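# Move all red foam blocks onto the desk

## Task

Carry every red foam block in the room onto the desk, and leave every other object where it is on its shelf, table or counter. The coffee table must be standing upright at the end. The robot itself must not topple or be left leaning. A block only counts if it stays put on its own, not if the robot is still holding it there.

## Robot and tools

Robot: a Hello Robot Stretch 3 with one arm. It has a two-wheeled base (0.33 m long, 0.34 m wide), a lift that slides up and down a mast, and a telescoping arm that reaches out to the robot's right side. The arm ends in a wrist (yaw, pitch, roll) and a two-finger gripper. The base cannot move sideways, so the gripper is moved forward or back by driving the base. Turning in place pivots about the point midway between the wheels, 0.05 m behind the front edge. With the arm pulled in and the wrist folded, the turn sweeps a circle of radius 0.28 m. An unfolded, level wrist reaches beyond that circle.

Frames: the base frame has its origin on the floor between the drive wheels, x forward, y left, z up. The odometry frame is the base frame where the scene began. hand_pose, in the base frame, marks the point where closed fingertips meet. Camera poses (T_world_to_cam, pos_world) are also given in the base frame and carry small calibration errors. The wrist camera's errors grow with arm extension.

Cameras: head_camera (896x504) and nav_camera (fisheye, 672x504) are on the head and are aimed with head_pan_rad and head_tilt_rad. wrist_camera (644x364) is on the gripper. Each successful execute_actions result returns one image per camera, taken at the end of the call.

execute_actions takes "actions", a list run in order. Each action may hold "robot", "steps" (1 to 450 control steps at 30 per second, default 1) and "until". {"steps": n} alone waits. "robot" is one of three things: a single command; a list of up to 8 commands run one after the next, where {"pause_s": s} (up to 15 s) may appear; or {"stop": true}, which brakes everything and clears the queue. A command can contain:
- "base": exactly one of {"translate_m": d} or {"rotate_rad": d}. Both are offsets from where the base is when that command begins. translate_m is in metres, positive forward, |d| at most 1. rotate_rad is in radians, positive counter-clockwise (left), |d| at most 3.2.
- "joints": a dict of absolute targets by name. Joints left out keep their current targets. Ranges: lift_m 0 to 1.1 (arm height on mast, m); arm_m 0 to 0.52 (extension, m); wrist_yaw_rad -1.345 to 4.42 (0 along the arm, positive toward the front, 3.0 folded over the base); wrist_pitch_rad -1.57 to 0.451 (0 level, negative tips fingers down); wrist_roll_rad -2.911 to 2.911 (0 means fingers side by side); gripper_m -0.089 to 0.179 (bigger is wider; the real fingertip gap is about 0.007 smaller when nearly shut and 0.025 smaller when wide, and is zero below 0.007); head_pan_rad -3.953 to 1.73 (0 forward, positive left, -1.57 looks along the arm); head_tilt_rad -1.53 to 0.419 (negative looks down).
- "contact_limits": {"arm_m": effort %}, 1 to 100. This is the motor effort at which the arm's motion stops. Lower is gentler. It holds until the next arm_m command.
Base and joint motions in one command start together and continue past the end of the action. A new command overrides at once, and any older queue is thrown away. An invalid value rejects the whole call.

"until" (requires steps) ends the action early. {"robot": {"status": "ended"}} fires when nothing is moving and no queue is running. You can also test fields such as lift_m, lift_m_goal, lift_m_status, base_status, translate_m, refusals, queue or queue_left with [op, value], where op is "=", "!=", "<", "<=", ">" or ">=". Status words can be tested directly. {"any": {"status": "ended"}} fires when any single motion finishes.

zoom_image: {"camera": name, "region": [x0, y0, x1, y1]} in pixels of that camera's last image, from the top-left, at most 504x504.
Call it only after every motion has settled.

Result lines: base_status and joint_status show moving, done, off_target (stuck away from goal, still pushing), contact_stop (the arm or lift hit something and went slack), time_out, stopped, not_commanded or torque_fault (a wrist servo is off for 10 s and limp). The bracket after base_status gives distance travelled over the goal. joint_goals, measured_speeds, motor_effort (in % with peak in brackets; errors are large) are also shown. refusals, queue (idle/running/done/dropped/stopped) and queue_left are listed too. Lines starting refused:, dropped: or replaced: explain problems. robot.on_its_own appears when the robot changed a goal itself, or a joint is slack or off, or base_tilt shows a lean of 3 degrees or more. lidar_m gives 12 distances in 30-degree sectors, counter-clockwise from straight ahead (4th left, 7th behind, 10th right), in a plane 0.17 m up. It sees table legs, not tops. wrist_depth_mm and head_depth_mm are 7x7 grids of median depth. base_odometry counts wheel turns and includes slip.

Speed: the base is fast (0.30 m/s, 1.9 rad/s) only when stowed, meaning lift_m below 0.30, arm_m below 0.03 and wrist_yaw_rad above 2.54. Otherwise it is capped at 0.10 m/s and 0.63 rad/s.

Gripping: to grasp, command gripper_m smaller than the object's width. To let go, open at least 0.02 beyond where the fingers made contact. Neither the reading nor "done" proves you hold the object, so check the cameras. Squeezing too hard triggers force reduction and the object may slip. Send a new value to re-squeeze.

Safety: fold or unfold the wrist only with lift_m between 0.32 and 0.95, wrist_pitch_rad -0.4 and roll near 0. Once folded, the lift may drop to 0.25. If yaw is below -0.4, keep pitch at -0.5 or lower. Pushing the arm into something solid with the gripper above about 0.45 m can tip the robot, and repeating a push after a contact_stop makes that likelier. Never drive while gripping or pushing something fixed, and watch for snagging, especially when reversing. If a lean appears, undo the last motion in small steps, free the gripper, and lower lift_m to about 0.2 if still tilted. Avoid drops, slams, hard pushes, knocking objects off furniture, and tipping the coffee table. Loose objects may occasionally get nudged by outside forces.

Each tool is called after "Request:" by a JSON object that holds its "name" and its "arguments".

## Session

Request:
{"name": "execute_actions", "arguments": {"actions": []}}

Scene clock: 0.00 s.
robot.base_odometry: x=+0.000 y=+0.000 heading=+0.000 (m, m, rad; robot's odometry frame)
robot.turned_by_wheels: +0.000 (rad since the last result)
robot.turned_by_imu: +0.000 (rad since the last result)
robot.base_tilt: forward=+0.2 right=+1.8 (deg)
robot.lidar_m: 2.43 1.57 1.69 1.26 1.59 1.31 1.33 1.48 0.75 0.69 0.76 1.23
robot.head_depth_mm: 1811 2270 2270 2283 2264 2257 2222 / 1810 2312 2324 2292 2301 2296 2257 / 1839 2344 2379 2362 2334 2307 2231 / 1847 2407 2389 2415 2375 2383 2197 / 1860 2441 2448 2431 2431 2430 2177 / 1876 2505 2505 2504 2470 2512 2175 / 1891 2555 2580 2553 2549 2429 2151
robot.base_status: not_commanded
robot.joint_positions: lift_m=+0.302 arm_m=+0.001 wrist_yaw_rad=+2.869 wrist_pitch_rad=-0.363 wrist_roll_rad=+0.004 gripper_m=+0.037 head_pan_rad=-0.014 head_tilt_rad=-0.014
robot.joint_goals: lift_m=+0.302 arm_m=+0.001 wrist_yaw_rad=+2.869 wrist_pitch_rad=-0.363 wrist_roll_rad=+0.004 gripper_m=+0.037 head_pan_rad=-0.014 head_tilt_rad=-0.014
robot.joint_status: lift_m=not_commanded arm_m=not_commanded wrist_yaw_rad=not_commanded wrist_pitch_rad=not_commanded wrist_roll_rad=not_commanded gripper_m=not_commanded head_pan_rad=not_commanded head_tilt_rad=not_commanded
robot.measured_speeds: translate_m=+0.000 rotate_rad=+0.000 lift_m=+0.000 arm_m=+0.000 wrist_yaw_rad=+0.000 wrist_pitch_rad=+0.000 wrist_roll_rad=+0.000 head_pan_rad=+0.000 head_tilt_rad=+0.000
robot: refusals=0 queue=idle queue_left=0
robot.motor_effort: left_wheel=+0 right_wheel=+0 lift_m=+26 arm_m=+0 wrist_yaw_rad=+1 wrist_pitch_rad=+10 wrist_roll_rad=+0 gripper_m=+0 head_pan_rad=+0 head_tilt_rad=+1 (%)
robot.hand_pose: x=+0.0409 y=+0.0762 z=+0.3269 quat_wxyz=(+0.221, +0.707, +0.032, +0.671) (m; robot's base frame)
robot.wrist_depth_mm: - - - - - - - / - - - - - - - / - - - - - - - / - 862 896 904 941 956 - / - 703 706 726 725 735 752 / 561 576 - 594 603 606 617 / 487 - 479 505 494 517 522
pictures: head_camera (sideways: a quarter turn clockwise sets it upright), nav_camera (sideways: a quarter turn counterclockwise sets it upright), wrist_camera
Images, in order (width x height): head_camera 896x504, nav_camera 672x504, wrist_camera 644x364.

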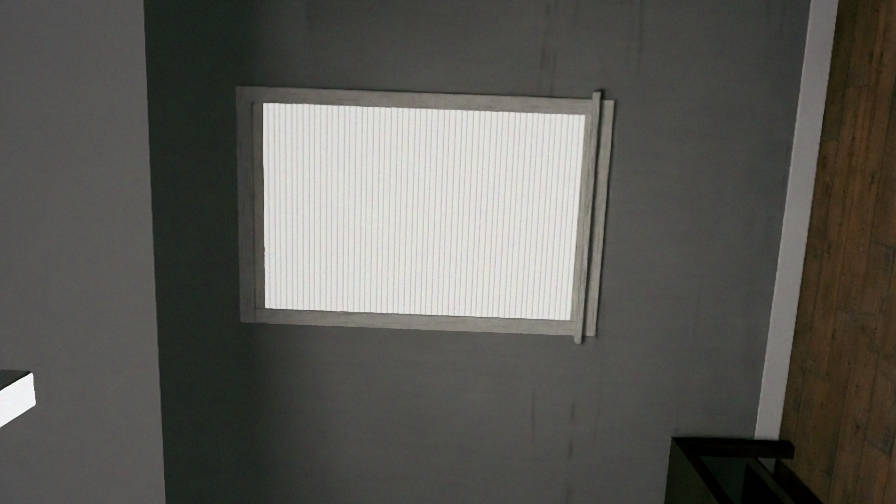

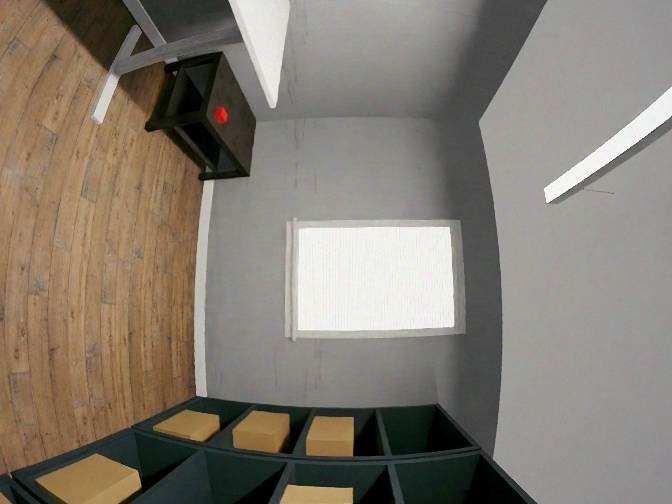

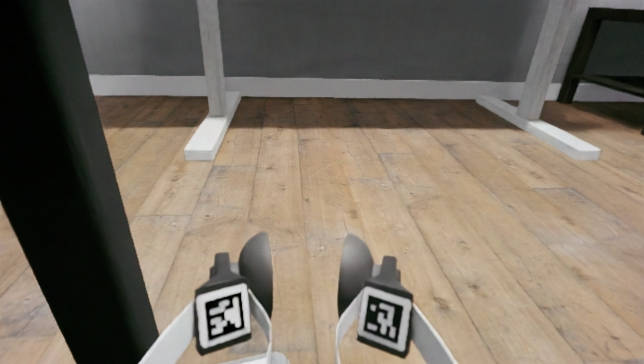

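Request:
{"name": "execute_actions", "arguments": {"actions": [{"robot":{"joints":{"head_pan_rad":0.75,"head_tilt_rad":-0.5}},"steps":450,"until":{"robot":{"status":"ended"}}}]}}

Request:
{"name": "execute_actions", "arguments": {"actions": [{"robot":{"joints":{"head_pan_rad":1.7}},"steps":450,"until":{"robot":{"status":"ended"}}}]}}

Request:
{"name": "execute_actions", "arguments": {"actions": [{"robot":{"joints":{"head_pan_rad":-1.4}},"steps":450,"until":{"robot":{"status":"ended"}}}]}}

Request:
{"name": "execute_actions", "arguments": {"actions": [{"robot":{"joints":{"head_pan_rad":-3.0}},"steps":450,"until":{"robot":{"status":"ended"}}}]}}

Scene clock: 1.27 s.
robot.base_odometry: x=+0.000 y=+0.000 heading=+0.000 (m, m, rad; robot's odometry frame)
robot.turned_by_wheels: +0.000 (rad since the last result)
robot.turned_by_imu: +0.000 (rad since the last result)
robot.base_tilt: forward=+0.3 right=+2.0 (deg)
robot.lidar_m: 2.43 1.57 1.69 1.26 1.60 1.31 1.33 1.48 0.75 0.69 0.76 1.22
robot.head_depth_mm: 2175 2403 2601 2291 2070 1623 1326 / 2003 2196 2362 2165 2061 1610 1322 / 1840 2022 1521 2371 2030 1592 1315 / 1720 1878 1351 2158 1894 1597 1313 / 1614 1750 1316 2081 2009 1594 1303 / 1496 1641 1195 1931 2014 1571 1288 / 1418 1536 1177 1808 1908 1569 1290
robot.base_status: not_commanded
robot.joint_positions: lift_m=+0.302 arm_m=+0.001 wrist_yaw_rad=+2.869 wrist_pitch_rad=-0.363 wrist_roll_rad=+0.004 gripper_m=+0.037 head_pan_rad=+0.743 head_tilt_rad=-0.494
robot.joint_goals: lift_m=+0.302 arm_m=+0.001 wrist_yaw_rad=+2.869 wrist_pitch_rad=-0.363 wrist_roll_rad=+0.004 gripper_m=+0.037 head_pan_rad=+0.750 head_tilt_rad=-0.500
robot.joint_status: lift_m=not_commanded arm_m=not_commanded wrist_yaw_rad=not_commanded wrist_pitch_rad=not_commanded wrist_roll_rad=not_commanded gripper_m=not_commanded head_pan_rad=done head_tilt_rad=done
robot.measured_speeds: translate_m=+0.000 rotate_rad=+0.000 lift_m=+0.000 arm_m=+0.000 wrist_yaw_rad=+0.000 wrist_pitch_rad=+0.000 wrist_roll_rad=+0.000 head_pan_rad=+0.000 head_tilt_rad=+0.000
robot: refusals=0 queue=done queue_left=0
robot.motor_effort: left_wheel=-1(0) right_wheel=+0(1) lift_m=+28(27) arm_m=+0(1) wrist_yaw_rad=+1(1) wrist_pitch_rad=+10(10) wrist_roll_rad=+0(0) gripper_m=-1(0) head_pan_rad=+2(30) head_tilt_rad=-2(33) (%)
robot.hand_pose: x=+0.0409 y=+0.0762 z=+0.3269 quat_wxyz=(+0.221, +0.707, +0.032, +0.671) (m; robot's base frame)
robot.wrist_depth_mm: - - - - - - - / - - - - - - - / - - - - - - - / - 892 882 913 936 950 - / - 702 706 723 737 728 762 / 560 578 - 587 608 610 617 / 482 - 477 500 493 510 515
pictures: head_camera (sideways: a quarter turn clockwise sets it upright), nav_camera (sideways: a quarter turn counterclockwise sets it upright), wrist_camera
camera_calibration (this result's frames):
head_camera: T_world_to_cam=[[-0.310527, -0.342341, -0.886778, 1.18187], [-0.692092, 0.720913, -0.035956, 0.0536834], [0.651599, 0.602567, -0.460794, 0.553176], [0, 0, 0, 1]] pos_world=[0.0437077, 0.0325767, 1.30489]
nav_camera: T_world_to_cam=[[0.385164, 0.342923, 0.856769, -1.07532], [0.677974, -0.73501, -0.0105965, 0.0593623], [0.626099, 0.584948, -0.515592, 0.620383], [0, 0, 0, 1]] pos_world=[-0.014493, 0.0494928, 1.24179]
wrist_camera: T_world_to_cam=[[0.957318, -0.287108, 0.0333214, -0.0345048], [-0.105289, -0.453768, -0.884878, 0.376108], [0.269176, 0.843602, -0.46463, 0.238274], [0, 0, 0, 1]] pos_world=[0.0084944, -0.0402496, 0.444669]
Images, in order (width x height): head_camera 896x504, nav_camera 672x504, wrist_camera 644x364.

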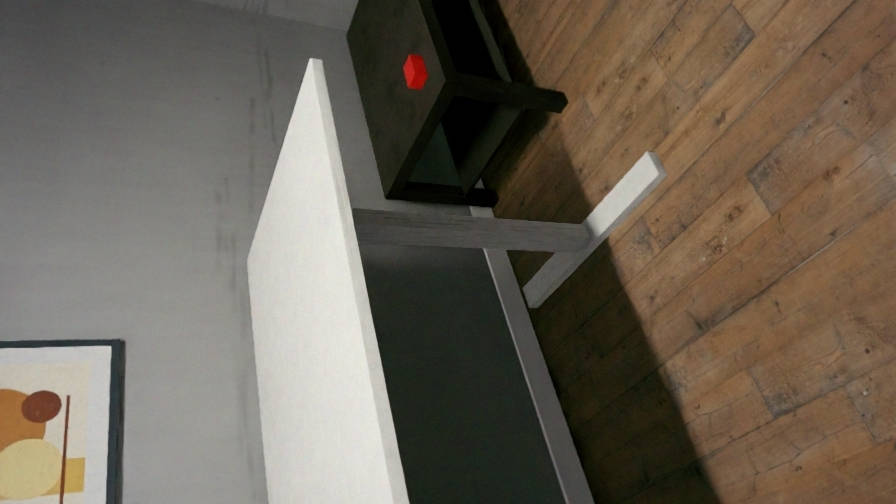

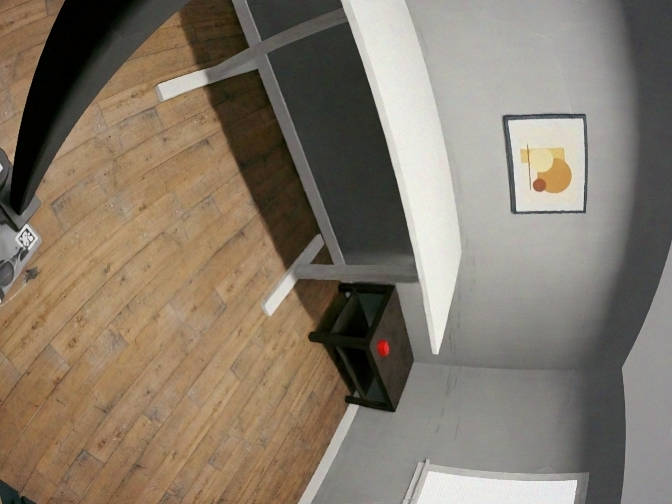

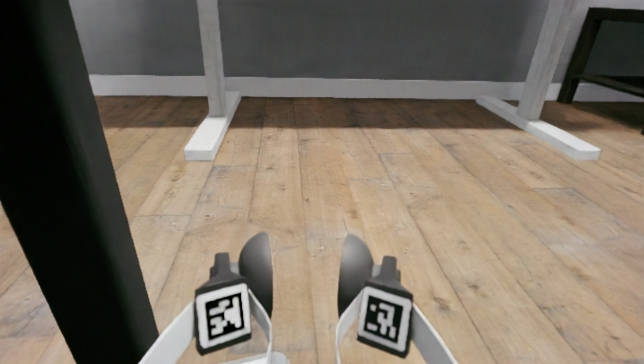

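Scene clock: 2.33 s.
robot.base_odometry: x=+0.000 y=+0.000 heading=+0.000 (m, m, rad; robot's odometry frame)
robot.turned_by_wheels: +0.000 (rad since the last result)
robot.turned_by_imu: +0.000 (rad since the last result)
robot.base_tilt: forward=+0.3 right=+2.0 (deg)
robot.lidar_m: 2.43 1.57 1.69 1.26 1.60 1.31 1.34 1.48 0.75 0.69 0.76 1.23
robot.head_depth_mm: 1353 1459 1287 1702 1850 1625 1321 / 1396 1506 1261 1788 1908 1608 1320 / 1442 1551 1242 1758 1835 1589 1311 / 1476 1610 1677 1927 2028 1587 1311 / 1531 1675 1824 2007 2019 1587 1297 / 1592 1737 1902 2117 1997 1580 1313 / 1635 1786 1936 - - - -
robot.base_status: not_commanded
robot.joint_positions: lift_m=+0.302 arm_m=+0.001 wrist_yaw_rad=+2.869 wrist_pitch_rad=-0.363 wrist_roll_rad=+0.004 gripper_m=+0.037 head_pan_rad=+1.693 head_tilt_rad=-0.494
robot.joint_goals: lift_m=+0.302 arm_m=+0.001 wrist_yaw_rad=+2.869 wrist_pitch_rad=-0.363 wrist_roll_rad=+0.004 gripper_m=+0.037 head_pan_rad=+1.700 head_tilt_rad=-0.500
robot.joint_status: lift_m=not_commanded arm_m=not_commanded wrist_yaw_rad=not_commanded wrist_pitch_rad=not_commanded wrist_roll_rad=not_commanded gripper_m=not_commanded head_pan_rad=done head_tilt_rad=done
robot.measured_speeds: translate_m=+0.000 rotate_rad=+0.000 lift_m=+0.000 arm_m=+0.000 wrist_yaw_rad=+0.000 wrist_pitch_rad=+0.000 wrist_roll_rad=+0.000 head_pan_rad=+0.000 head_tilt_rad=+0.000
robot: refusals=0 queue=done queue_left=0
robot.motor_effort: left_wheel=+0(1) right_wheel=+0(0) lift_m=+27(27) arm_m=+0(0) wrist_yaw_rad=+0(1) wrist_pitch_rad=+10(10) wrist_roll_rad=+0(0) gripper_m=+0(1) head_pan_rad=+2(30) head_tilt_rad=-2(2) (%)
robot.hand_pose: x=+0.0409 y=+0.0762 z=+0.3269 quat_wxyz=(+0.221, +0.707, +0.032, +0.671) (m; robot's base frame)
robot.wrist_depth_mm: - - - - - - - / - - - - - - - / - - - - - - - / - 895 895 924 939 945 - / - 705 719 727 727 737 751 / 556 581 - 588 601 610 615 / 481 - 481 506 497 512 516
pictures: head_camera (sideways: a quarter turn clockwise sets it upright), nav_camera (sideways: a quarter turn counterclockwise sets it upright), wrist_camera
camera_calibration (this result's frames):
head_camera: T_world_to_cam=[[0.0978567, -0.451896, -0.886687, 1.17926], [-0.98898, -0.143618, -0.0359516, 0.0554887], [-0.111098, 0.880434, -0.46097, 0.558057], [0, 0, 0, 1]] pos_world=[0.00147755, 0.0495406, 1.30488]
nav_camera: T_world_to_cam=[[-0.0549144, 0.512939, 0.856667, -1.0725], [0.992235, 0.123925, -0.010597, 0.0574458], [-0.111598, 0.849433, -0.515762, 0.625103], [0, 0, 0, 1]] pos_world=[-0.0461353, 0.0120269, 1.24179]
wrist_camera: T_world_to_cam=[[0.957318, -0.287108, 0.0333215, -0.0345049], [-0.105289, -0.453768, -0.884878, 0.376108], [0.269176, 0.843601, -0.46463, 0.238275], [0, 0, 0, 1]] pos_world=[0.00849439, -0.0402496, 0.444669]
Images, in order (width x height): head_camera 896x504, nav_camera 672x504, wrist_camera 644x364.

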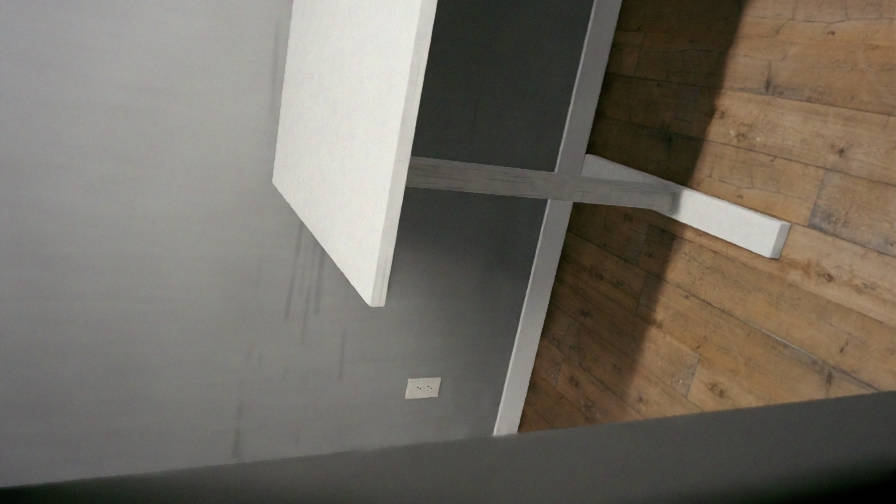

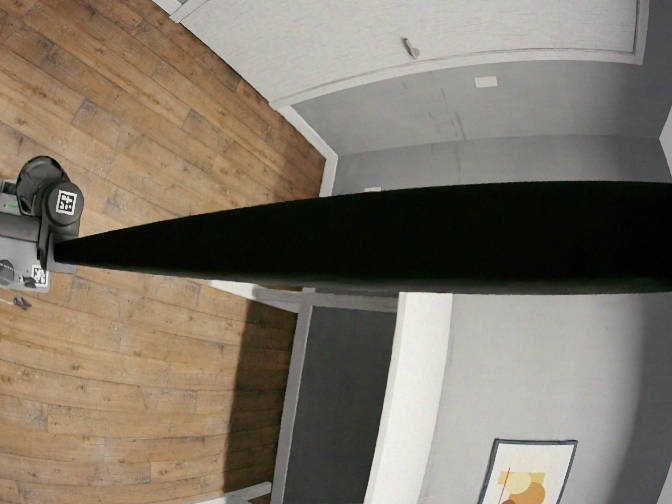

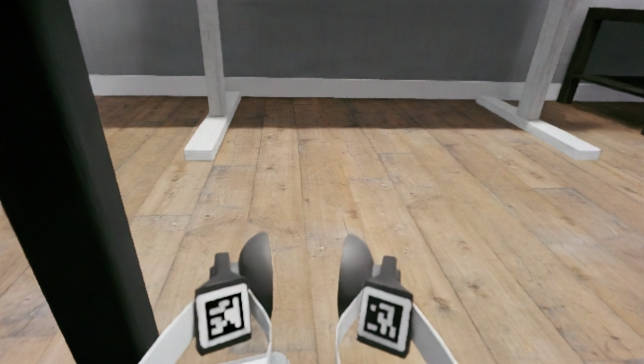

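Scene clock: 4.37 s.
robot.base_odometry: x=+0.000 y=+0.000 heading=+0.000 (m, m, rad; robot's odometry frame)
robot.turned_by_wheels: +0.000 (rad since the last result)
robot.turned_by_imu: +0.000 (rad since the last result)
robot.base_tilt: forward=+0.2 right=+1.9 (deg)
robot.lidar_m: 2.43 1.57 1.69 1.26 1.59 1.32 1.33 1.49 0.75 0.69 0.77 1.23
robot.head_depth_mm: 897 590 623 669 795 817 1182 / 932 620 654 700 815 863 1023 / 967 1043 1088 811 1217 973 1050 / 1001 1087 1084 1287 1203 1039 1109 / 871 949 977 1074 1147 1100 1202 / 741 791 841 897 1008 1115 1232 / 671 731 806 914 1092 1229 1289
robot.base_status: not_commanded
robot.joint_positions: lift_m=+0.302 arm_m=+0.001 wrist_yaw_rad=+2.869 wrist_pitch_rad=-0.363 wrist_roll_rad=+0.004 gripper_m=+0.037 head_pan_rad=-1.393 head_tilt_rad=-0.494
robot.joint_goals: lift_m=+0.302 arm_m=+0.001 wrist_yaw_rad=+2.869 wrist_pitch_rad=-0.363 wrist_roll_rad=+0.004 gripper_m=+0.037 head_pan_rad=-1.400 head_tilt_rad=-0.500
robot.joint_status: lift_m=not_commanded arm_m=not_commanded wrist_yaw_rad=not_commanded wrist_pitch_rad=not_commanded wrist_roll_rad=not_commanded gripper_m=not_commanded head_pan_rad=done head_tilt_rad=done
robot.measured_speeds: translate_m=+0.000 rotate_rad=+0.000 lift_m=+0.000 arm_m=+0.000 wrist_yaw_rad=+0.000 wrist_pitch_rad=+0.000 wrist_roll_rad=+0.000 head_pan_rad=+0.000 head_tilt_rad=+0.000
robot: refusals=0 queue=done queue_left=0
robot.motor_effort: left_wheel=+0(1) right_wheel=+0(0) lift_m=+27(26) arm_m=+1(0) wrist_yaw_rad=+1(0) wrist_pitch_rad=+10(10) wrist_roll_rad=+0(0) gripper_m=+0(0) head_pan_rad=-4(32) head_tilt_rad=-3(4) (%)
robot.hand_pose: x=+0.0409 y=+0.0762 z=+0.3269 quat_wxyz=(+0.221, +0.707, +0.032, +0.671) (m; robot's base frame)
robot.wrist_depth_mm: - - - - - - - / - - - - - - - / - - - - - - - / - 881 906 922 920 947 - / - 700 714 727 726 736 748 / 553 579 - 590 606 616 616 / 485 - 482 500 495 514 521
pictures: head_camera (sideways: a quarter turn clockwise sets it upright), nav_camera (sideways: a quarter turn counterclockwise sets it upright), wrist_camera
camera_calibration (this result's frames):
head_camera: T_world_to_cam=[[-0.123055, 0.445859, -0.886604, 1.1805], [0.979376, 0.198821, -0.0359476, 0.0434765], [0.160248, -0.872743, -0.46113, 0.55661], [0, 0, 0, 1]] pos_world=[0.0134915, -0.0492042, 1.30487]
nav_camera: T_world_to_cam=[[0.0836001, -0.509208, 0.856574, -1.07323], [-0.983731, -0.179332, -0.0105974, 0.0694998], [0.159008, -0.841752, -0.515916, 0.623654], [0, 0, 0, 1]] pos_world=[0.0589253, -0.00907012, 1.24179]
Images, in order (width x height): head_camera 896x504, nav_camera 672x504, wrist_camera 644x364.

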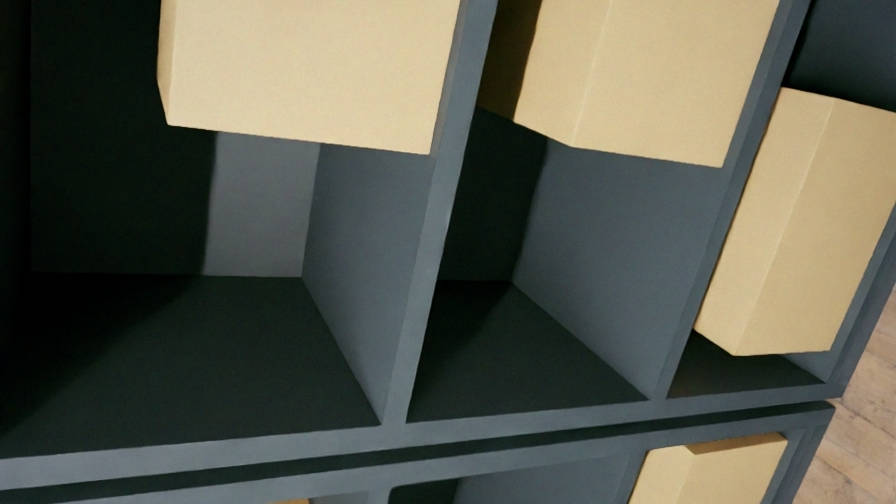

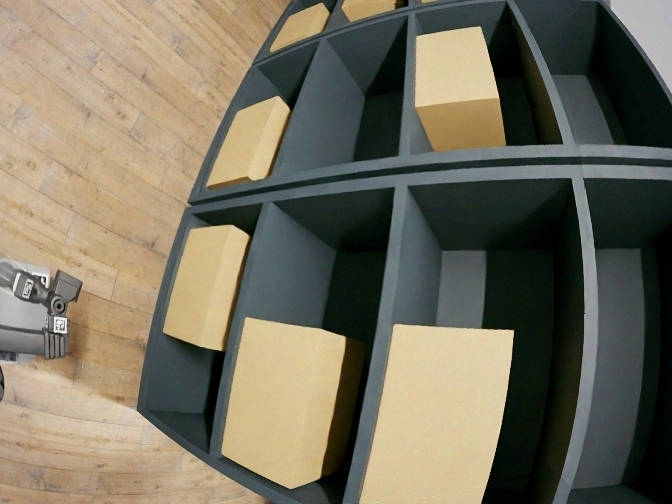

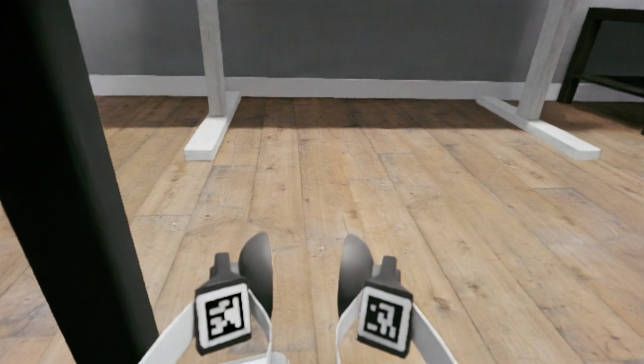

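Scene clock: 5.73 s.
robot.base_odometry: x=+0.000 y=+0.000 heading=+0.000 (m, m, rad; robot's odometry frame)
robot.turned_by_wheels: +0.000 (rad since the last result)
robot.turned_by_imu: +0.000 (rad since the last result)
robot.base_tilt: forward=+0.3 right=+1.8 (deg)
robot.lidar_m: 2.43 1.58 1.69 1.26 1.59 1.31 1.33 1.48 0.75 0.69 0.77 1.23
robot.head_depth_mm: 1067 1152 1251 1359 1481 1566 1316 / 1104 1198 1295 1406 1553 1602 1317 / 1152 1236 1352 1470 1628 1611 1318 / 1189 1285 1405 1543 1710 1584 1303 / 1236 1344 1475 1615 1791 1585 1301 / 1282 1400 1535 1712 1855 1562 1295 / 1334 1461 1611 1784 1921 1566 1294
robot.base_status: not_commanded
robot.joint_positions: lift_m=+0.302 arm_m=+0.001 wrist_yaw_rad=+2.869 wrist_pitch_rad=-0.363 wrist_roll_rad=+0.004 gripper_m=+0.037 head_pan_rad=-2.993 head_tilt_rad=-0.494
robot.joint_goals: lift_m=+0.302 arm_m=+0.001 wrist_yaw_rad=+2.869 wrist_pitch_rad=-0.363 wrist_roll_rad=+0.004 gripper_m=+0.037 head_pan_rad=-3.000 head_tilt_rad=-0.500
robot.joint_status: lift_m=not_commanded arm_m=not_commanded wrist_yaw_rad=not_commanded wrist_pitch_rad=not_commanded wrist_roll_rad=not_commanded gripper_m=not_commanded head_pan_rad=done head_tilt_rad=done
robot.measured_speeds: translate_m=+0.000 rotate_rad=+0.000 lift_m=+0.000 arm_m=+0.000 wrist_yaw_rad=+0.000 wrist_pitch_rad=+0.000 wrist_roll_rad=+0.000 head_pan_rad=+0.000 head_tilt_rad=+0.000
robot: refusals=0 queue=done queue_left=0
robot.motor_effort: left_wheel=-1(1) right_wheel=-1(1) lift_m=+27(26) arm_m=+0(0) wrist_yaw_rad=+1(0) wrist_pitch_rad=+10(10) wrist_roll_rad=+0(0) gripper_m=+0(0) head_pan_rad=-4(33) head_tilt_rad=-3(3) (%)
robot.hand_pose: x=+0.0409 y=+0.0762 z=+0.3269 quat_wxyz=(+0.221, +0.707, +0.032, +0.671) (m; robot's base frame)
robot.wrist_depth_mm: - - - - - - - / - - - - - - - / - - - - - - - / - 888 878 910 950 974 - / - 703 703 724 738 737 746 / 555 581 - 593 602 610 608 / 481 - 481 502 496 517 520
pictures: head_camera (sideways: a quarter turn clockwise sets it upright), nav_camera (sideways: a quarter turn counterclockwise sets it upright), wrist_camera
camera_calibration (this result's frames):
head_camera: T_world_to_cam=[[0.449289, 0.109978, -0.886592, 1.17699], [0.170119, -0.984768, -0.035947, 0.0484122], [-0.87704, -0.134675, -0.461154, 0.562969], [0, 0, 0, 1]] pos_world=[-0.0432993, -0.00595059, 1.30487]
nav_camera: T_world_to_cam=[[-0.511457, -0.0686886, 0.856559, -1.06958], [-0.15051, 0.988552, -0.0105975, 0.0644172], [-0.846025, -0.134341, -0.51594, 0.629815], [0, 0, 0, 1]] pos_world=[-0.00450817, -0.0525374, 1.24179]
wrist_camera: T_world_to_cam=[[0.957318, -0.287108, 0.0333214, -0.0345048], [-0.105289, -0.453768, -0.884878, 0.376108], [0.269176, 0.843602, -0.46463, 0.238275], [0, 0, 0, 1]] pos_world=[0.0084944, -0.0402496, 0.444669]
Images, in order (width x height): head_camera 896x504, nav_camera 672x504, wrist_camera 644x364.

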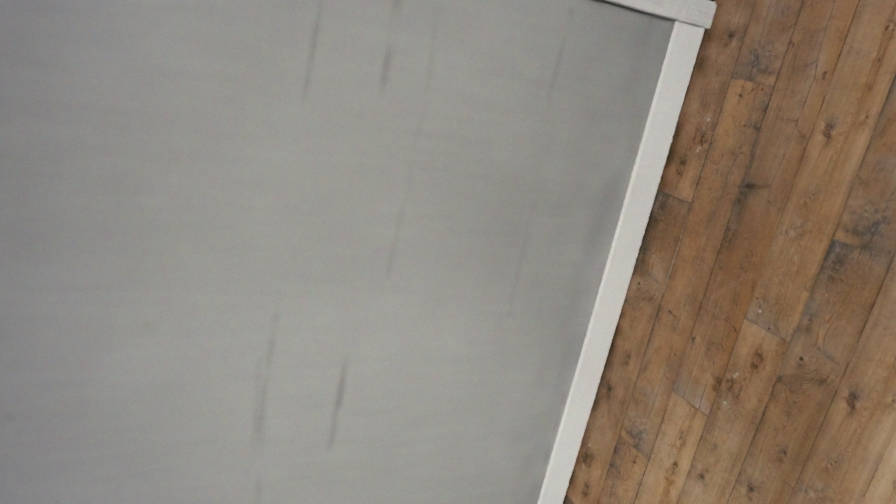

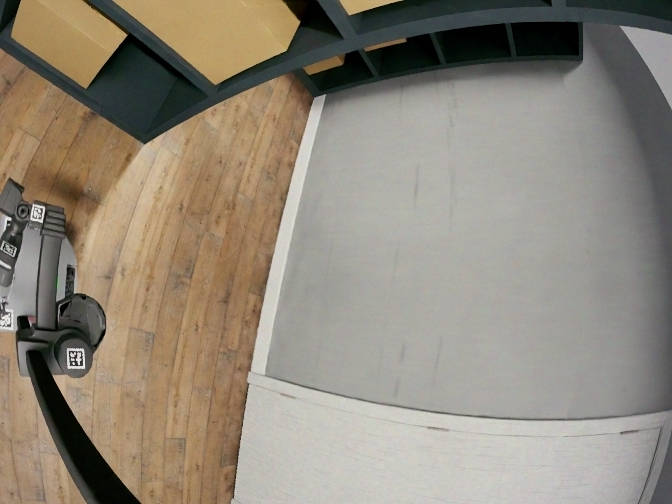

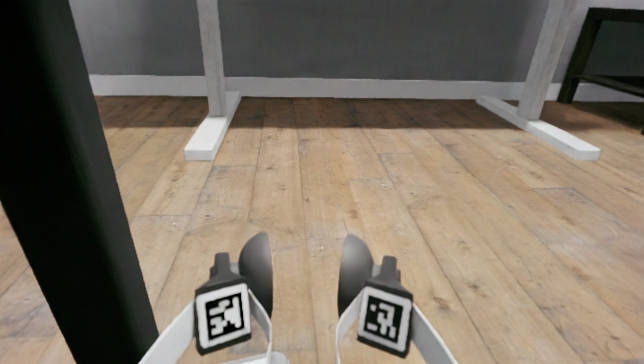

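Request:
{"name": "execute_actions", "arguments": {"actions": [{"robot":[{"base":{"rotate_rad":-0.2},"joints":{"lift_m":0.27,"head_pan_rad":-1.5,"head_tilt_rad":-0.35}},{"base":{"translate_m":-0.75}}],"steps":450,"until":{"robot":{"status":"ended"}}}]}}

Scene clock: 11.70 s.
robot.base_odometry: x=-0.735 y=+0.149 heading=-0.200 (m, m, rad; robot's odometry frame)
robot.turned_by_wheels: -0.200 (rad since the last result)
robot.turned_by_imu: -0.207 (rad since the last result)
robot.base_tilt: forward=+0.3 right=+1.9 (deg)
robot.lidar_m: 2.55 2.12 1.32 1.67 0.81 0.58 0.57 0.60 0.82 1.77 0.78 1.03
robot.head_depth_mm: 1821 1909 1902 1899 1867 1782 1471 / 1848 1959 2055 1849 1993 1851 1457 / 1860 1977 2072 1823 1983 1843 1451 / 1884 2009 2096 1846 2125 1833 1456 / 1691 1766 1908 2095 2231 1825 1443 / 2671 2853 3046 3209 2329 1673 1391 / 883 910 938 970 998 1025 1061
robot.base_status: done (translate_m -0.7500 of -0.7500)
robot.joint_positions: lift_m=+0.270 arm_m=+0.001 wrist_yaw_rad=+2.869 wrist_pitch_rad=-0.364 wrist_roll_rad=+0.004 gripper_m=+0.037 head_pan_rad=-1.507 head_tilt_rad=-0.359
robot.joint_goals: lift_m=+0.270 arm_m=+0.001 wrist_yaw_rad=+2.869 wrist_pitch_rad=-0.364 wrist_roll_rad=+0.004 gripper_m=+0.037 head_pan_rad=-1.500 head_tilt_rad=-0.350
robot.joint_status: lift_m=done arm_m=not_commanded wrist_yaw_rad=not_commanded wrist_pitch_rad=not_commanded wrist_roll_rad=not_commanded gripper_m=not_commanded head_pan_rad=done head_tilt_rad=done
robot.measured_speeds: translate_m=+0.000 rotate_rad=+0.000 lift_m=+0.000 arm_m=+0.000 wrist_yaw_rad=+0.000 wrist_pitch_rad=+0.000 wrist_roll_rad=+0.000 head_pan_rad=+0.000 head_tilt_rad=+0.000
robot: refusals=0 queue=done queue_left=0
robot.motor_effort: left_wheel=+1(5) right_wheel=-1(8) lift_m=+18(26) arm_m=+0(0) wrist_yaw_rad=+0(0) wrist_pitch_rad=+11(11) wrist_roll_rad=+0(0) gripper_m=+1(0) head_pan_rad=+1(33) head_tilt_rad=+5(21) (%)
robot.hand_pose: x=+0.0408 y=+0.0761 z=+0.2953 quat_wxyz=(+0.222, +0.707, +0.032, +0.670) (m; robot's base frame)
robot.wrist_depth_mm: - - - - - - - / - - - - - - - / - - - - - - - / - 827 832 845 863 887 903 / - 649 656 668 685 685 696 / 517 539 - 549 559 564 576 / 447 - - 468 460 480 484
pictures: head_camera (sideways: a quarter turn clockwise sets it upright), nav_camera (sideways: a quarter turn counterclockwise sets it upright), wrist_camera
camera_calibration (this result's frames):
head_camera: T_world_to_cam=[[-0.0635303, 0.333543, -0.940592, 1.25059], [0.995981, 0.0808079, -0.0386162, 0.0468561], [0.0631271, -0.939265, -0.337336, 0.396107], [0, 0, 0, 1]] pos_world=[0.00777728, -0.0488604, 1.31172]
nav_camera: T_world_to_cam=[[0.0173347, -0.395514, 0.918296, -1.15333], [-0.997674, -0.0673922, -0.010193, 0.0690602], [0.0659174, -0.915984, -0.395763, 0.467875], [0, 0, 0, 1]] pos_world=[0.0580512, -0.02294, 1.24497]
wrist_camera: T_world_to_cam=[[0.95733, -0.287067, 0.0333464, -0.0334638], [-0.1056, -0.454882, -0.884269, 0.347933], [0.269013, 0.843016, -0.465786, 0.224085], [0, 0, 0, 1]] pos_world=[0.00849591, -0.0402453, 0.413158]
Images, in order (width x height): head_camera 896x504, nav_camera 672x504, wrist_camera 644x364.

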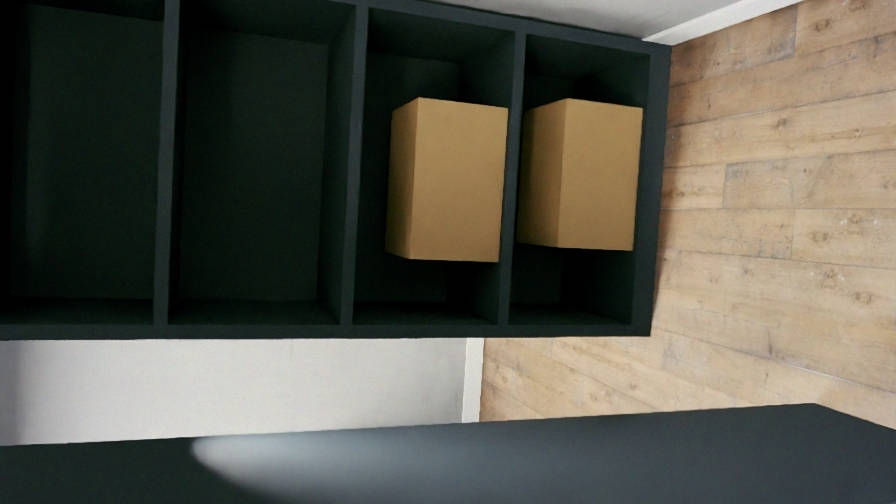

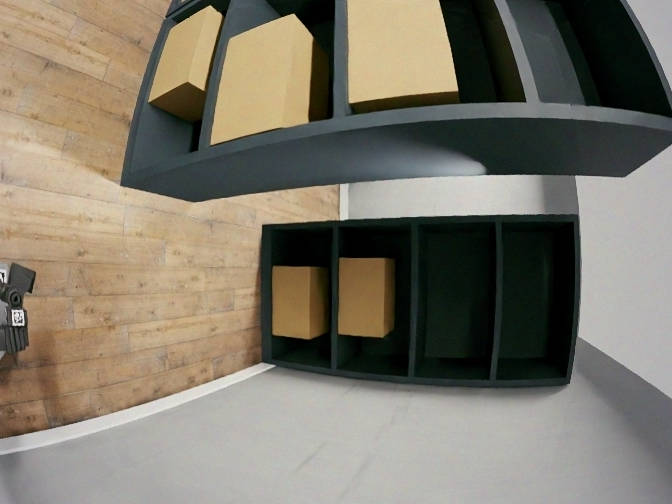

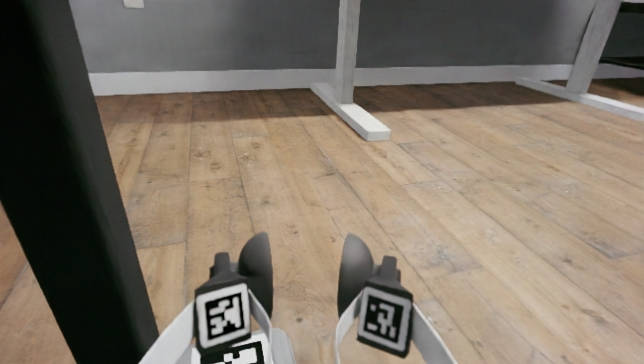

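Request:
{"name": "execute_actions", "arguments": {"actions": [{"robot":[{"base":{"rotate_rad":-1.68},"joints":{"head_pan_rad":1.1,"head_tilt_rad":-0.5}},{"base":{"translate_m":1}},{"base":{"translate_m":0.36}}],"steps":450,"until":{"robot":{"status":"ended"}}}]}}

Scene clock: 22.17 s.
robot.base_odometry: x=-1.149 y=-1.147 heading=-1.880 (m, m, rad; robot's odometry frame)
robot.turned_by_wheels: -1.680 (rad since the last result)
robot.turned_by_imu: -1.690 (rad since the last result)
robot.base_tilt: forward=+0.2 right=+1.7 (deg)
robot.lidar_m: 0.41 0.42 0.60 1.45 0.62 0.68 2.66 0.69 0.46 0.43 0.44 0.44
robot.head_depth_mm: 519 577 648 684 523 933 592 / 484 533 595 647 755 885 777 / 2400 555 585 627 708 805 840 / 2711 2810 2083 2306 2020 1597 1272 / 3046 3178 2531 2626 1997 1579 1297 / 2967 3128 3361 2789 2001 1571 1291 / 2783 2997 3259 2714 1984 1566 1290
robot.base_status: done (translate_m +0.3600 of +0.3600)
robot.joint_positions: lift_m=+0.270 arm_m=+0.001 wrist_yaw_rad=+2.869 wrist_pitch_rad=-0.365 wrist_roll_rad=+0.004 gripper_m=+0.037 head_pan_rad=+1.093 head_tilt_rad=-0.494
robot.joint_goals: lift_m=+0.270 arm_m=+0.001 wrist_yaw_rad=+2.869 wrist_pitch_rad=-0.365 wrist_roll_rad=+0.004 gripper_m=+0.037 head_pan_rad=+1.100 head_tilt_rad=-0.500
robot.joint_status: lift_m=done arm_m=not_commanded wrist_yaw_rad=not_commanded wrist_pitch_rad=not_commanded wrist_roll_rad=not_commanded gripper_m=not_commanded head_pan_rad=done head_tilt_rad=done
robot.measured_speeds: translate_m=+0.000 rotate_rad=+0.000 lift_m=+0.000 arm_m=+0.000 wrist_yaw_rad=+0.000 wrist_pitch_rad=+0.000 wrist_roll_rad=+0.000 head_pan_rad=+0.000 head_tilt_rad=+0.000
robot: refusals=0 queue=done queue_left=0
robot.motor_effort: left_wheel=+1(8) right_wheel=-1(7) lift_m=+18(17) arm_m=+0(0) wrist_yaw_rad=+0(0) wrist_pitch_rad=+11(10) wrist_roll_rad=+0(1) gripper_m=-1(0) head_pan_rad=+2(30) head_tilt_rad=-2(20) (%)
robot.hand_pose: x=+0.0408 y=+0.0760 z=+0.2952 quat_wxyz=(+0.222, +0.707, +0.032, +0.670) (m; robot's base frame)
robot.wrist_depth_mm: - - - - 580 604 665 / - - - - 621 656 383 / - - - - 653 708 362 / - 822 826 852 693 685 372 / - 645 651 669 624 512 377 / 520 538 - 551 558 482 387 / 451 - - 469 462 459 390
pictures: head_camera (sideways: a quarter turn clockwise sets it upright), nav_camera (sideways: a quarter turn counterclockwise sets it upright), wrist_camera
camera_calibration (this result's frames):
head_camera: T_world_to_cam=[[-0.174606, -0.428787, -0.886372, 1.18051], [-0.897415, 0.439722, -0.0359364, 0.0549103], [0.405166, 0.789168, -0.461577, 0.555699], [0, 0, 0, 1]] pos_world=[0.0302517, 0.0435033, 1.30485]
nav_camera: T_world_to_cam=[[0.244502, 0.454914, 0.856313, -1.07387], [0.88897, -0.457843, -0.0105985, 0.0580778], [0.387235, 0.763828, -0.516348, 0.622824], [0, 0, 0, 1]] pos_world=[-0.0302459, 0.0393782, 1.24178]
wrist_camera: T_world_to_cam=[[0.957331, -0.287064, 0.0333484, -0.0334696], [-0.105623, -0.454963, -0.884224, 0.347893], [0.269001, 0.842973, -0.46587, 0.224129], [0, 0, 0, 1]] pos_world=[0.00849601, -0.0402639, 0.413147]
Images, in order (width x height): head_camera 896x504, nav_camera 672x504, wrist_camera 644x364.

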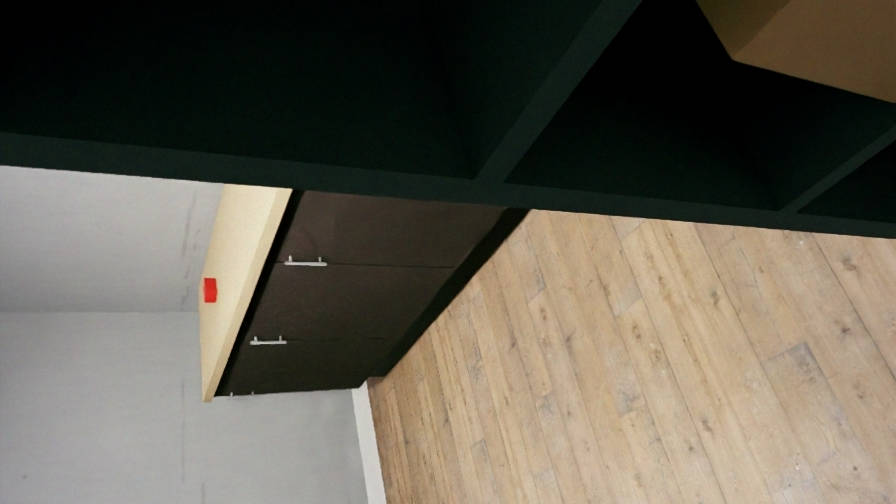

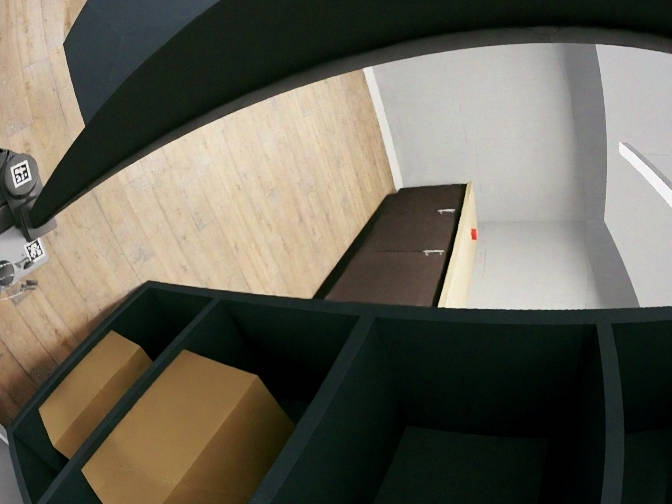

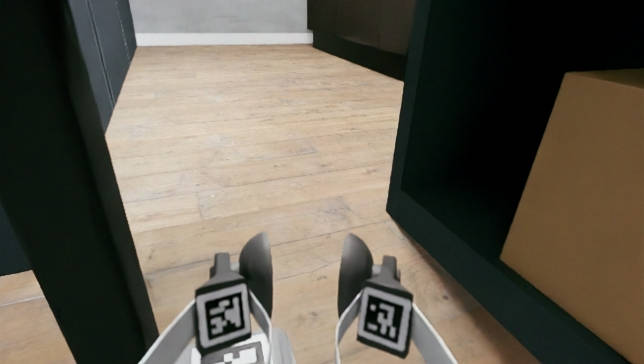

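Request:
{"name": "execute_actions", "arguments": {"actions": [{"robot":[{"base":{"rotate_rad":1.55},"joints":{"head_pan_rad":-1.0,"head_tilt_rad":-0.5}},{"base":{"translate_m":1}},{"base":{"translate_m":0.4}}],"steps":450,"until":{"robot":{"status":"ended"}}}]}}

Request:
{"name": "execute_actions", "arguments": {"actions": [{"robot":{"joints":{"head_pan_rad":-2.2}},"steps":450,"until":{"robot":{"status":"ended"}}}]}}

Scene clock: 32.80 s.
robot.base_odometry: x=+0.176 y=-1.600 heading=-0.330 (m, m, rad; robot's odometry frame)
robot.turned_by_wheels: +1.550 (rad since the last result)
robot.turned_by_imu: +1.571 (rad since the last result)
robot.base_tilt: forward=+0.1 right=+1.9 (deg)
robot.lidar_m: 1.94 0.67 0.44 0.41 0.41 0.51 1.79 0.92 1.68 0.96 0.97 1.21
robot.head_depth_mm: 1266 1354 1402 981 1044 1148 1283 / 1321 1411 1400 1027 1108 1229 1322 / 1384 1491 1381 1075 1181 1312 1316 / 1449 1572 1366 1140 1267 1455 1308 / 1527 1661 1345 1217 1356 1510 1303 / 1615 1758 1329 1311 1470 1569 1292 / 1694 1854 1337 1407 1596 1573 1292
robot.base_status: done (translate_m +0.4000 of +0.4000)
robot.joint_positions: lift_m=+0.270 arm_m=+0.001 wrist_yaw_rad=+2.869 wrist_pitch_rad=-0.365 wrist_roll_rad=+0.004 gripper_m=+0.037 head_pan_rad=-0.993 head_tilt_rad=-0.495
robot.joint_goals: lift_m=+0.270 arm_m=+0.001 wrist_yaw_rad=+2.869 wrist_pitch_rad=-0.365 wrist_roll_rad=+0.004 gripper_m=+0.037 head_pan_rad=-1.000 head_tilt_rad=-0.500
robot.joint_status: lift_m=done arm_m=not_commanded wrist_yaw_rad=not_commanded wrist_pitch_rad=not_commanded wrist_roll_rad=not_commanded gripper_m=not_commanded head_pan_rad=done head_tilt_rad=done
robot.measured_speeds: translate_m=+0.000 rotate_rad=+0.000 lift_m=+0.000 arm_m=+0.000 wrist_yaw_rad=+0.000 wrist_pitch_rad=+0.000 wrist_roll_rad=+0.000 head_pan_rad=+0.000 head_tilt_rad=+0.000
robot: refusals=0 queue=done queue_left=0
robot.motor_effort: left_wheel=-2(7) right_wheel=+1(8) lift_m=+18(18) arm_m=+0(0) wrist_yaw_rad=+0(0) wrist_pitch_rad=+11(11) wrist_roll_rad=+0(0) gripper_m=-1(0) head_pan_rad=-2(34) head_tilt_rad=-3(2) (%)
robot.hand_pose: x=+0.0408 y=+0.0760 z=+0.2952 quat_wxyz=(+0.222, +0.707, +0.032, +0.670) (m; robot's base frame)
robot.wrist_depth_mm: - 365 408 445 492 562 644 / - 384 429 477 533 610 709 / - 410 463 505 581 669 808 / - 443 492 547 632 747 868 / - 475 525 600 658 688 701 / 439 508 - 549 562 561 570 / 448 - - 469 459 479 485
pictures: head_camera (sideways: a quarter turn clockwise sets it upright), nav_camera (sideways: a quarter turn counterclockwise sets it upright), wrist_camera
camera_calibration (this result's frames):
head_camera: T_world_to_cam=[[-0.287218, 0.363253, -0.886314, 1.18113], [0.824712, 0.56441, -0.0359336, 0.0444017], [0.487191, -0.741275, -0.461688, 0.555342], [0, 0, 0, 1]] pos_world=[0.0320638, -0.0424471, 1.30484]
nav_camera: T_world_to_cam=[[0.275525, -0.436948, 0.856249, -1.07397], [-0.836326, -0.548129, -0.0105988, 0.0686025], [0.473966, -0.713183, -0.516455, 0.622433], [0, 0, 0, 1]] pos_world=[0.0582685, 0.0122409, 1.24177]
wrist_camera: T_world_to_cam=[[0.957331, -0.287063, 0.033349, -0.0334743], [-0.105632, -0.454997, -0.884206, 0.347873], [0.268996, 0.842955, -0.465906, 0.224154], [0, 0, 0, 1]] pos_world=[0.00849609, -0.0402798, 0.413142]
Images, in order (width x height): head_camera 896x504, nav_camera 672x504, wrist_camera 644x364.

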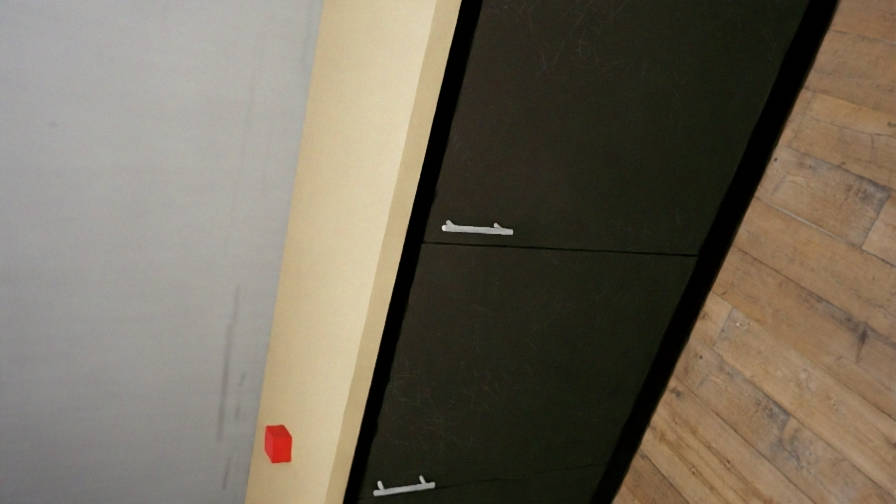

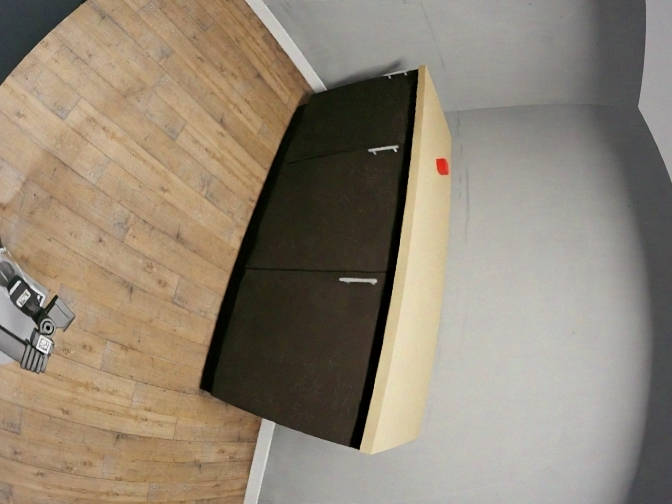

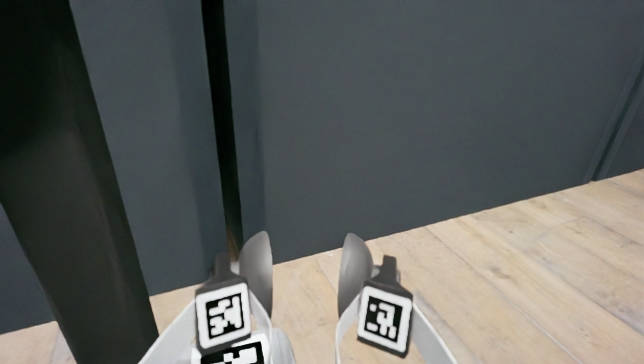

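Scene clock: 34.00 s.
robot.base_odometry: x=+0.176 y=-1.600 heading=-0.330 (m, m, rad; robot's odometry frame)
robot.turned_by_wheels: +0.000 (rad since the last result)
robot.turned_by_imu: +0.000 (rad since the last result)
robot.base_tilt: forward=+0.2 right=+1.8 (deg)
robot.lidar_m: 1.94 0.67 0.44 0.41 0.41 0.51 1.78 0.92 1.68 0.96 0.97 1.21
robot.head_depth_mm: 848 897 955 1018 1090 1167 1251 / 1887 2008 1058 1125 1210 1311 1313 / 1885 2070 2302 2500 2028 1509 1311 / 1736 1896 2076 2285 2031 1585 1307 / 1603 1737 1887 2055 2031 1596 1305 / 1482 1605 1728 1869 1939 1575 1294 / 1382 1479 1600 1721 1844 1557 1287
robot.base_status: done (translate_m +0.4000 of +0.4000)
robot.joint_positions: lift_m=+0.270 arm_m=+0.001 wrist_yaw_rad=+2.869 wrist_pitch_rad=-0.365 wrist_roll_rad=+0.004 gripper_m=+0.037 head_pan_rad=-2.193 head_tilt_rad=-0.495
robot.joint_goals: lift_m=+0.270 arm_m=+0.001 wrist_yaw_rad=+2.869 wrist_pitch_rad=-0.365 wrist_roll_rad=+0.004 gripper_m=+0.037 head_pan_rad=-2.200 head_tilt_rad=-0.500
robot.joint_status: lift_m=done arm_m=not_commanded wrist_yaw_rad=not_commanded wrist_pitch_rad=not_commanded wrist_roll_rad=not_commanded gripper_m=not_commanded head_pan_rad=done head_tilt_rad=done
robot.measured_speeds: translate_m=+0.000 rotate_rad=+0.000 lift_m=+0.000 arm_m=+0.000 wrist_yaw_rad=+0.000 wrist_pitch_rad=+0.000 wrist_roll_rad=+0.000 head_pan_rad=+0.000 head_tilt_rad=+0.000
robot: refusals=0 queue=done queue_left=0
robot.motor_effort: left_wheel=-2(2) right_wheel=+2(1) lift_m=+17(18) arm_m=+0(0) wrist_yaw_rad=+1(0) wrist_pitch_rad=+11(11) wrist_roll_rad=+0(0) gripper_m=+0(0) head_pan_rad=-4(32) head_tilt_rad=-3(3) (%)
robot.hand_pose: x=+0.0408 y=+0.0760 z=+0.2952 quat_wxyz=(+0.222, +0.707, +0.032, +0.670) (m; robot's base frame)
robot.wrist_depth_mm: - 363 409 442 497 558 650 / - 384 434 473 534 614 711 / - 414 466 507 574 680 803 / - 442 489 551 634 739 853 / - 476 524 593 647 692 704 / 437 513 - 549 566 570 571 / 450 - - 467 461 476 482
pictures: head_camera (sideways: a quarter turn clockwise sets it upright), nav_camera (sideways: a quarter turn counterclockwise sets it upright), wrist_camera
camera_calibration (this result's frames):
head_camera: T_world_to_cam=[[0.234433, 0.39936, -0.886314, 1.17794], [0.824974, -0.564027, -0.0359336, 0.0444001], [-0.514255, -0.722763, -0.461688, 0.561451], [0, 0, 0, 1]] pos_world=[-0.0240485, -0.0395847, 1.30484]
nav_camera: T_world_to_cam=[[-0.307354, -0.415176, 0.856249, -1.07042], [-0.814011, 0.580752, -0.0105988, 0.0684664], [-0.492868, -0.700254, -0.516455, 0.628331], [0, 0, 0, 1]] pos_world=[0.0364191, -0.0441831, 1.24177]
wrist_camera: T_world_to_cam=[[0.957331, -0.287063, 0.0333489, -0.0334743], [-0.105633, -0.454997, -0.884206, 0.347873], [0.268996, 0.842955, -0.465906, 0.224154], [0, 0, 0, 1]] pos_world=[0.0084961, -0.0402798, 0.413142]
Images, in order (width x height): head_camera 896x504, nav_camera 672x504, wrist_camera 644x364.

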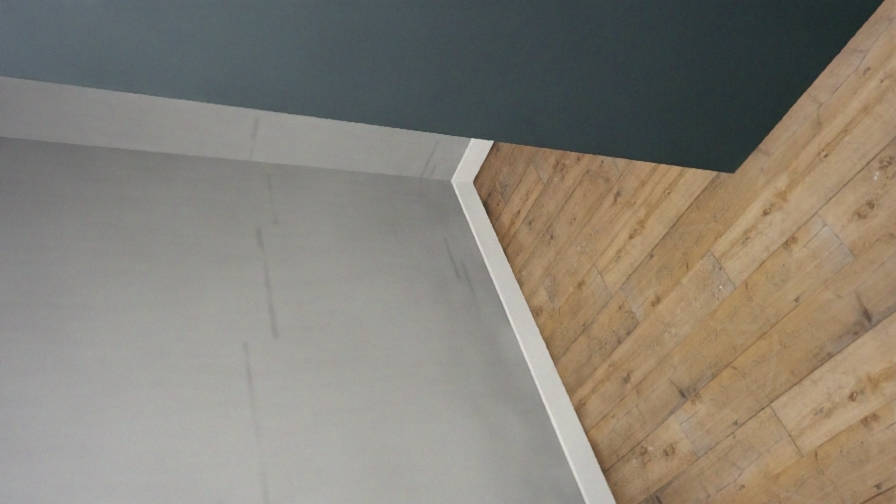

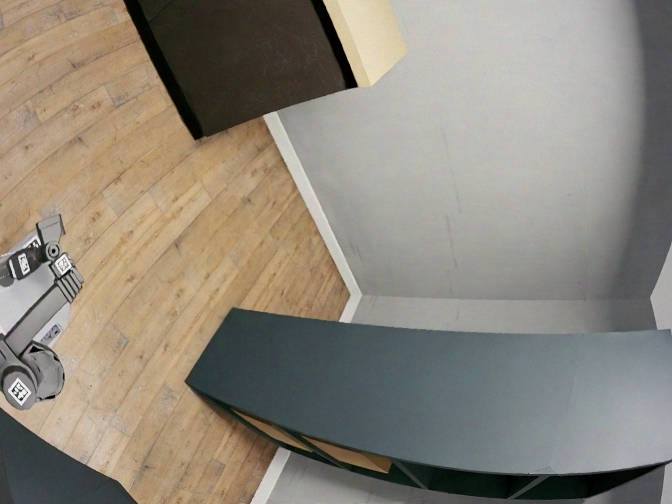

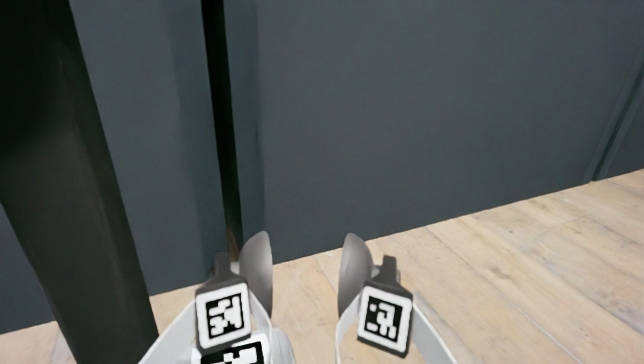

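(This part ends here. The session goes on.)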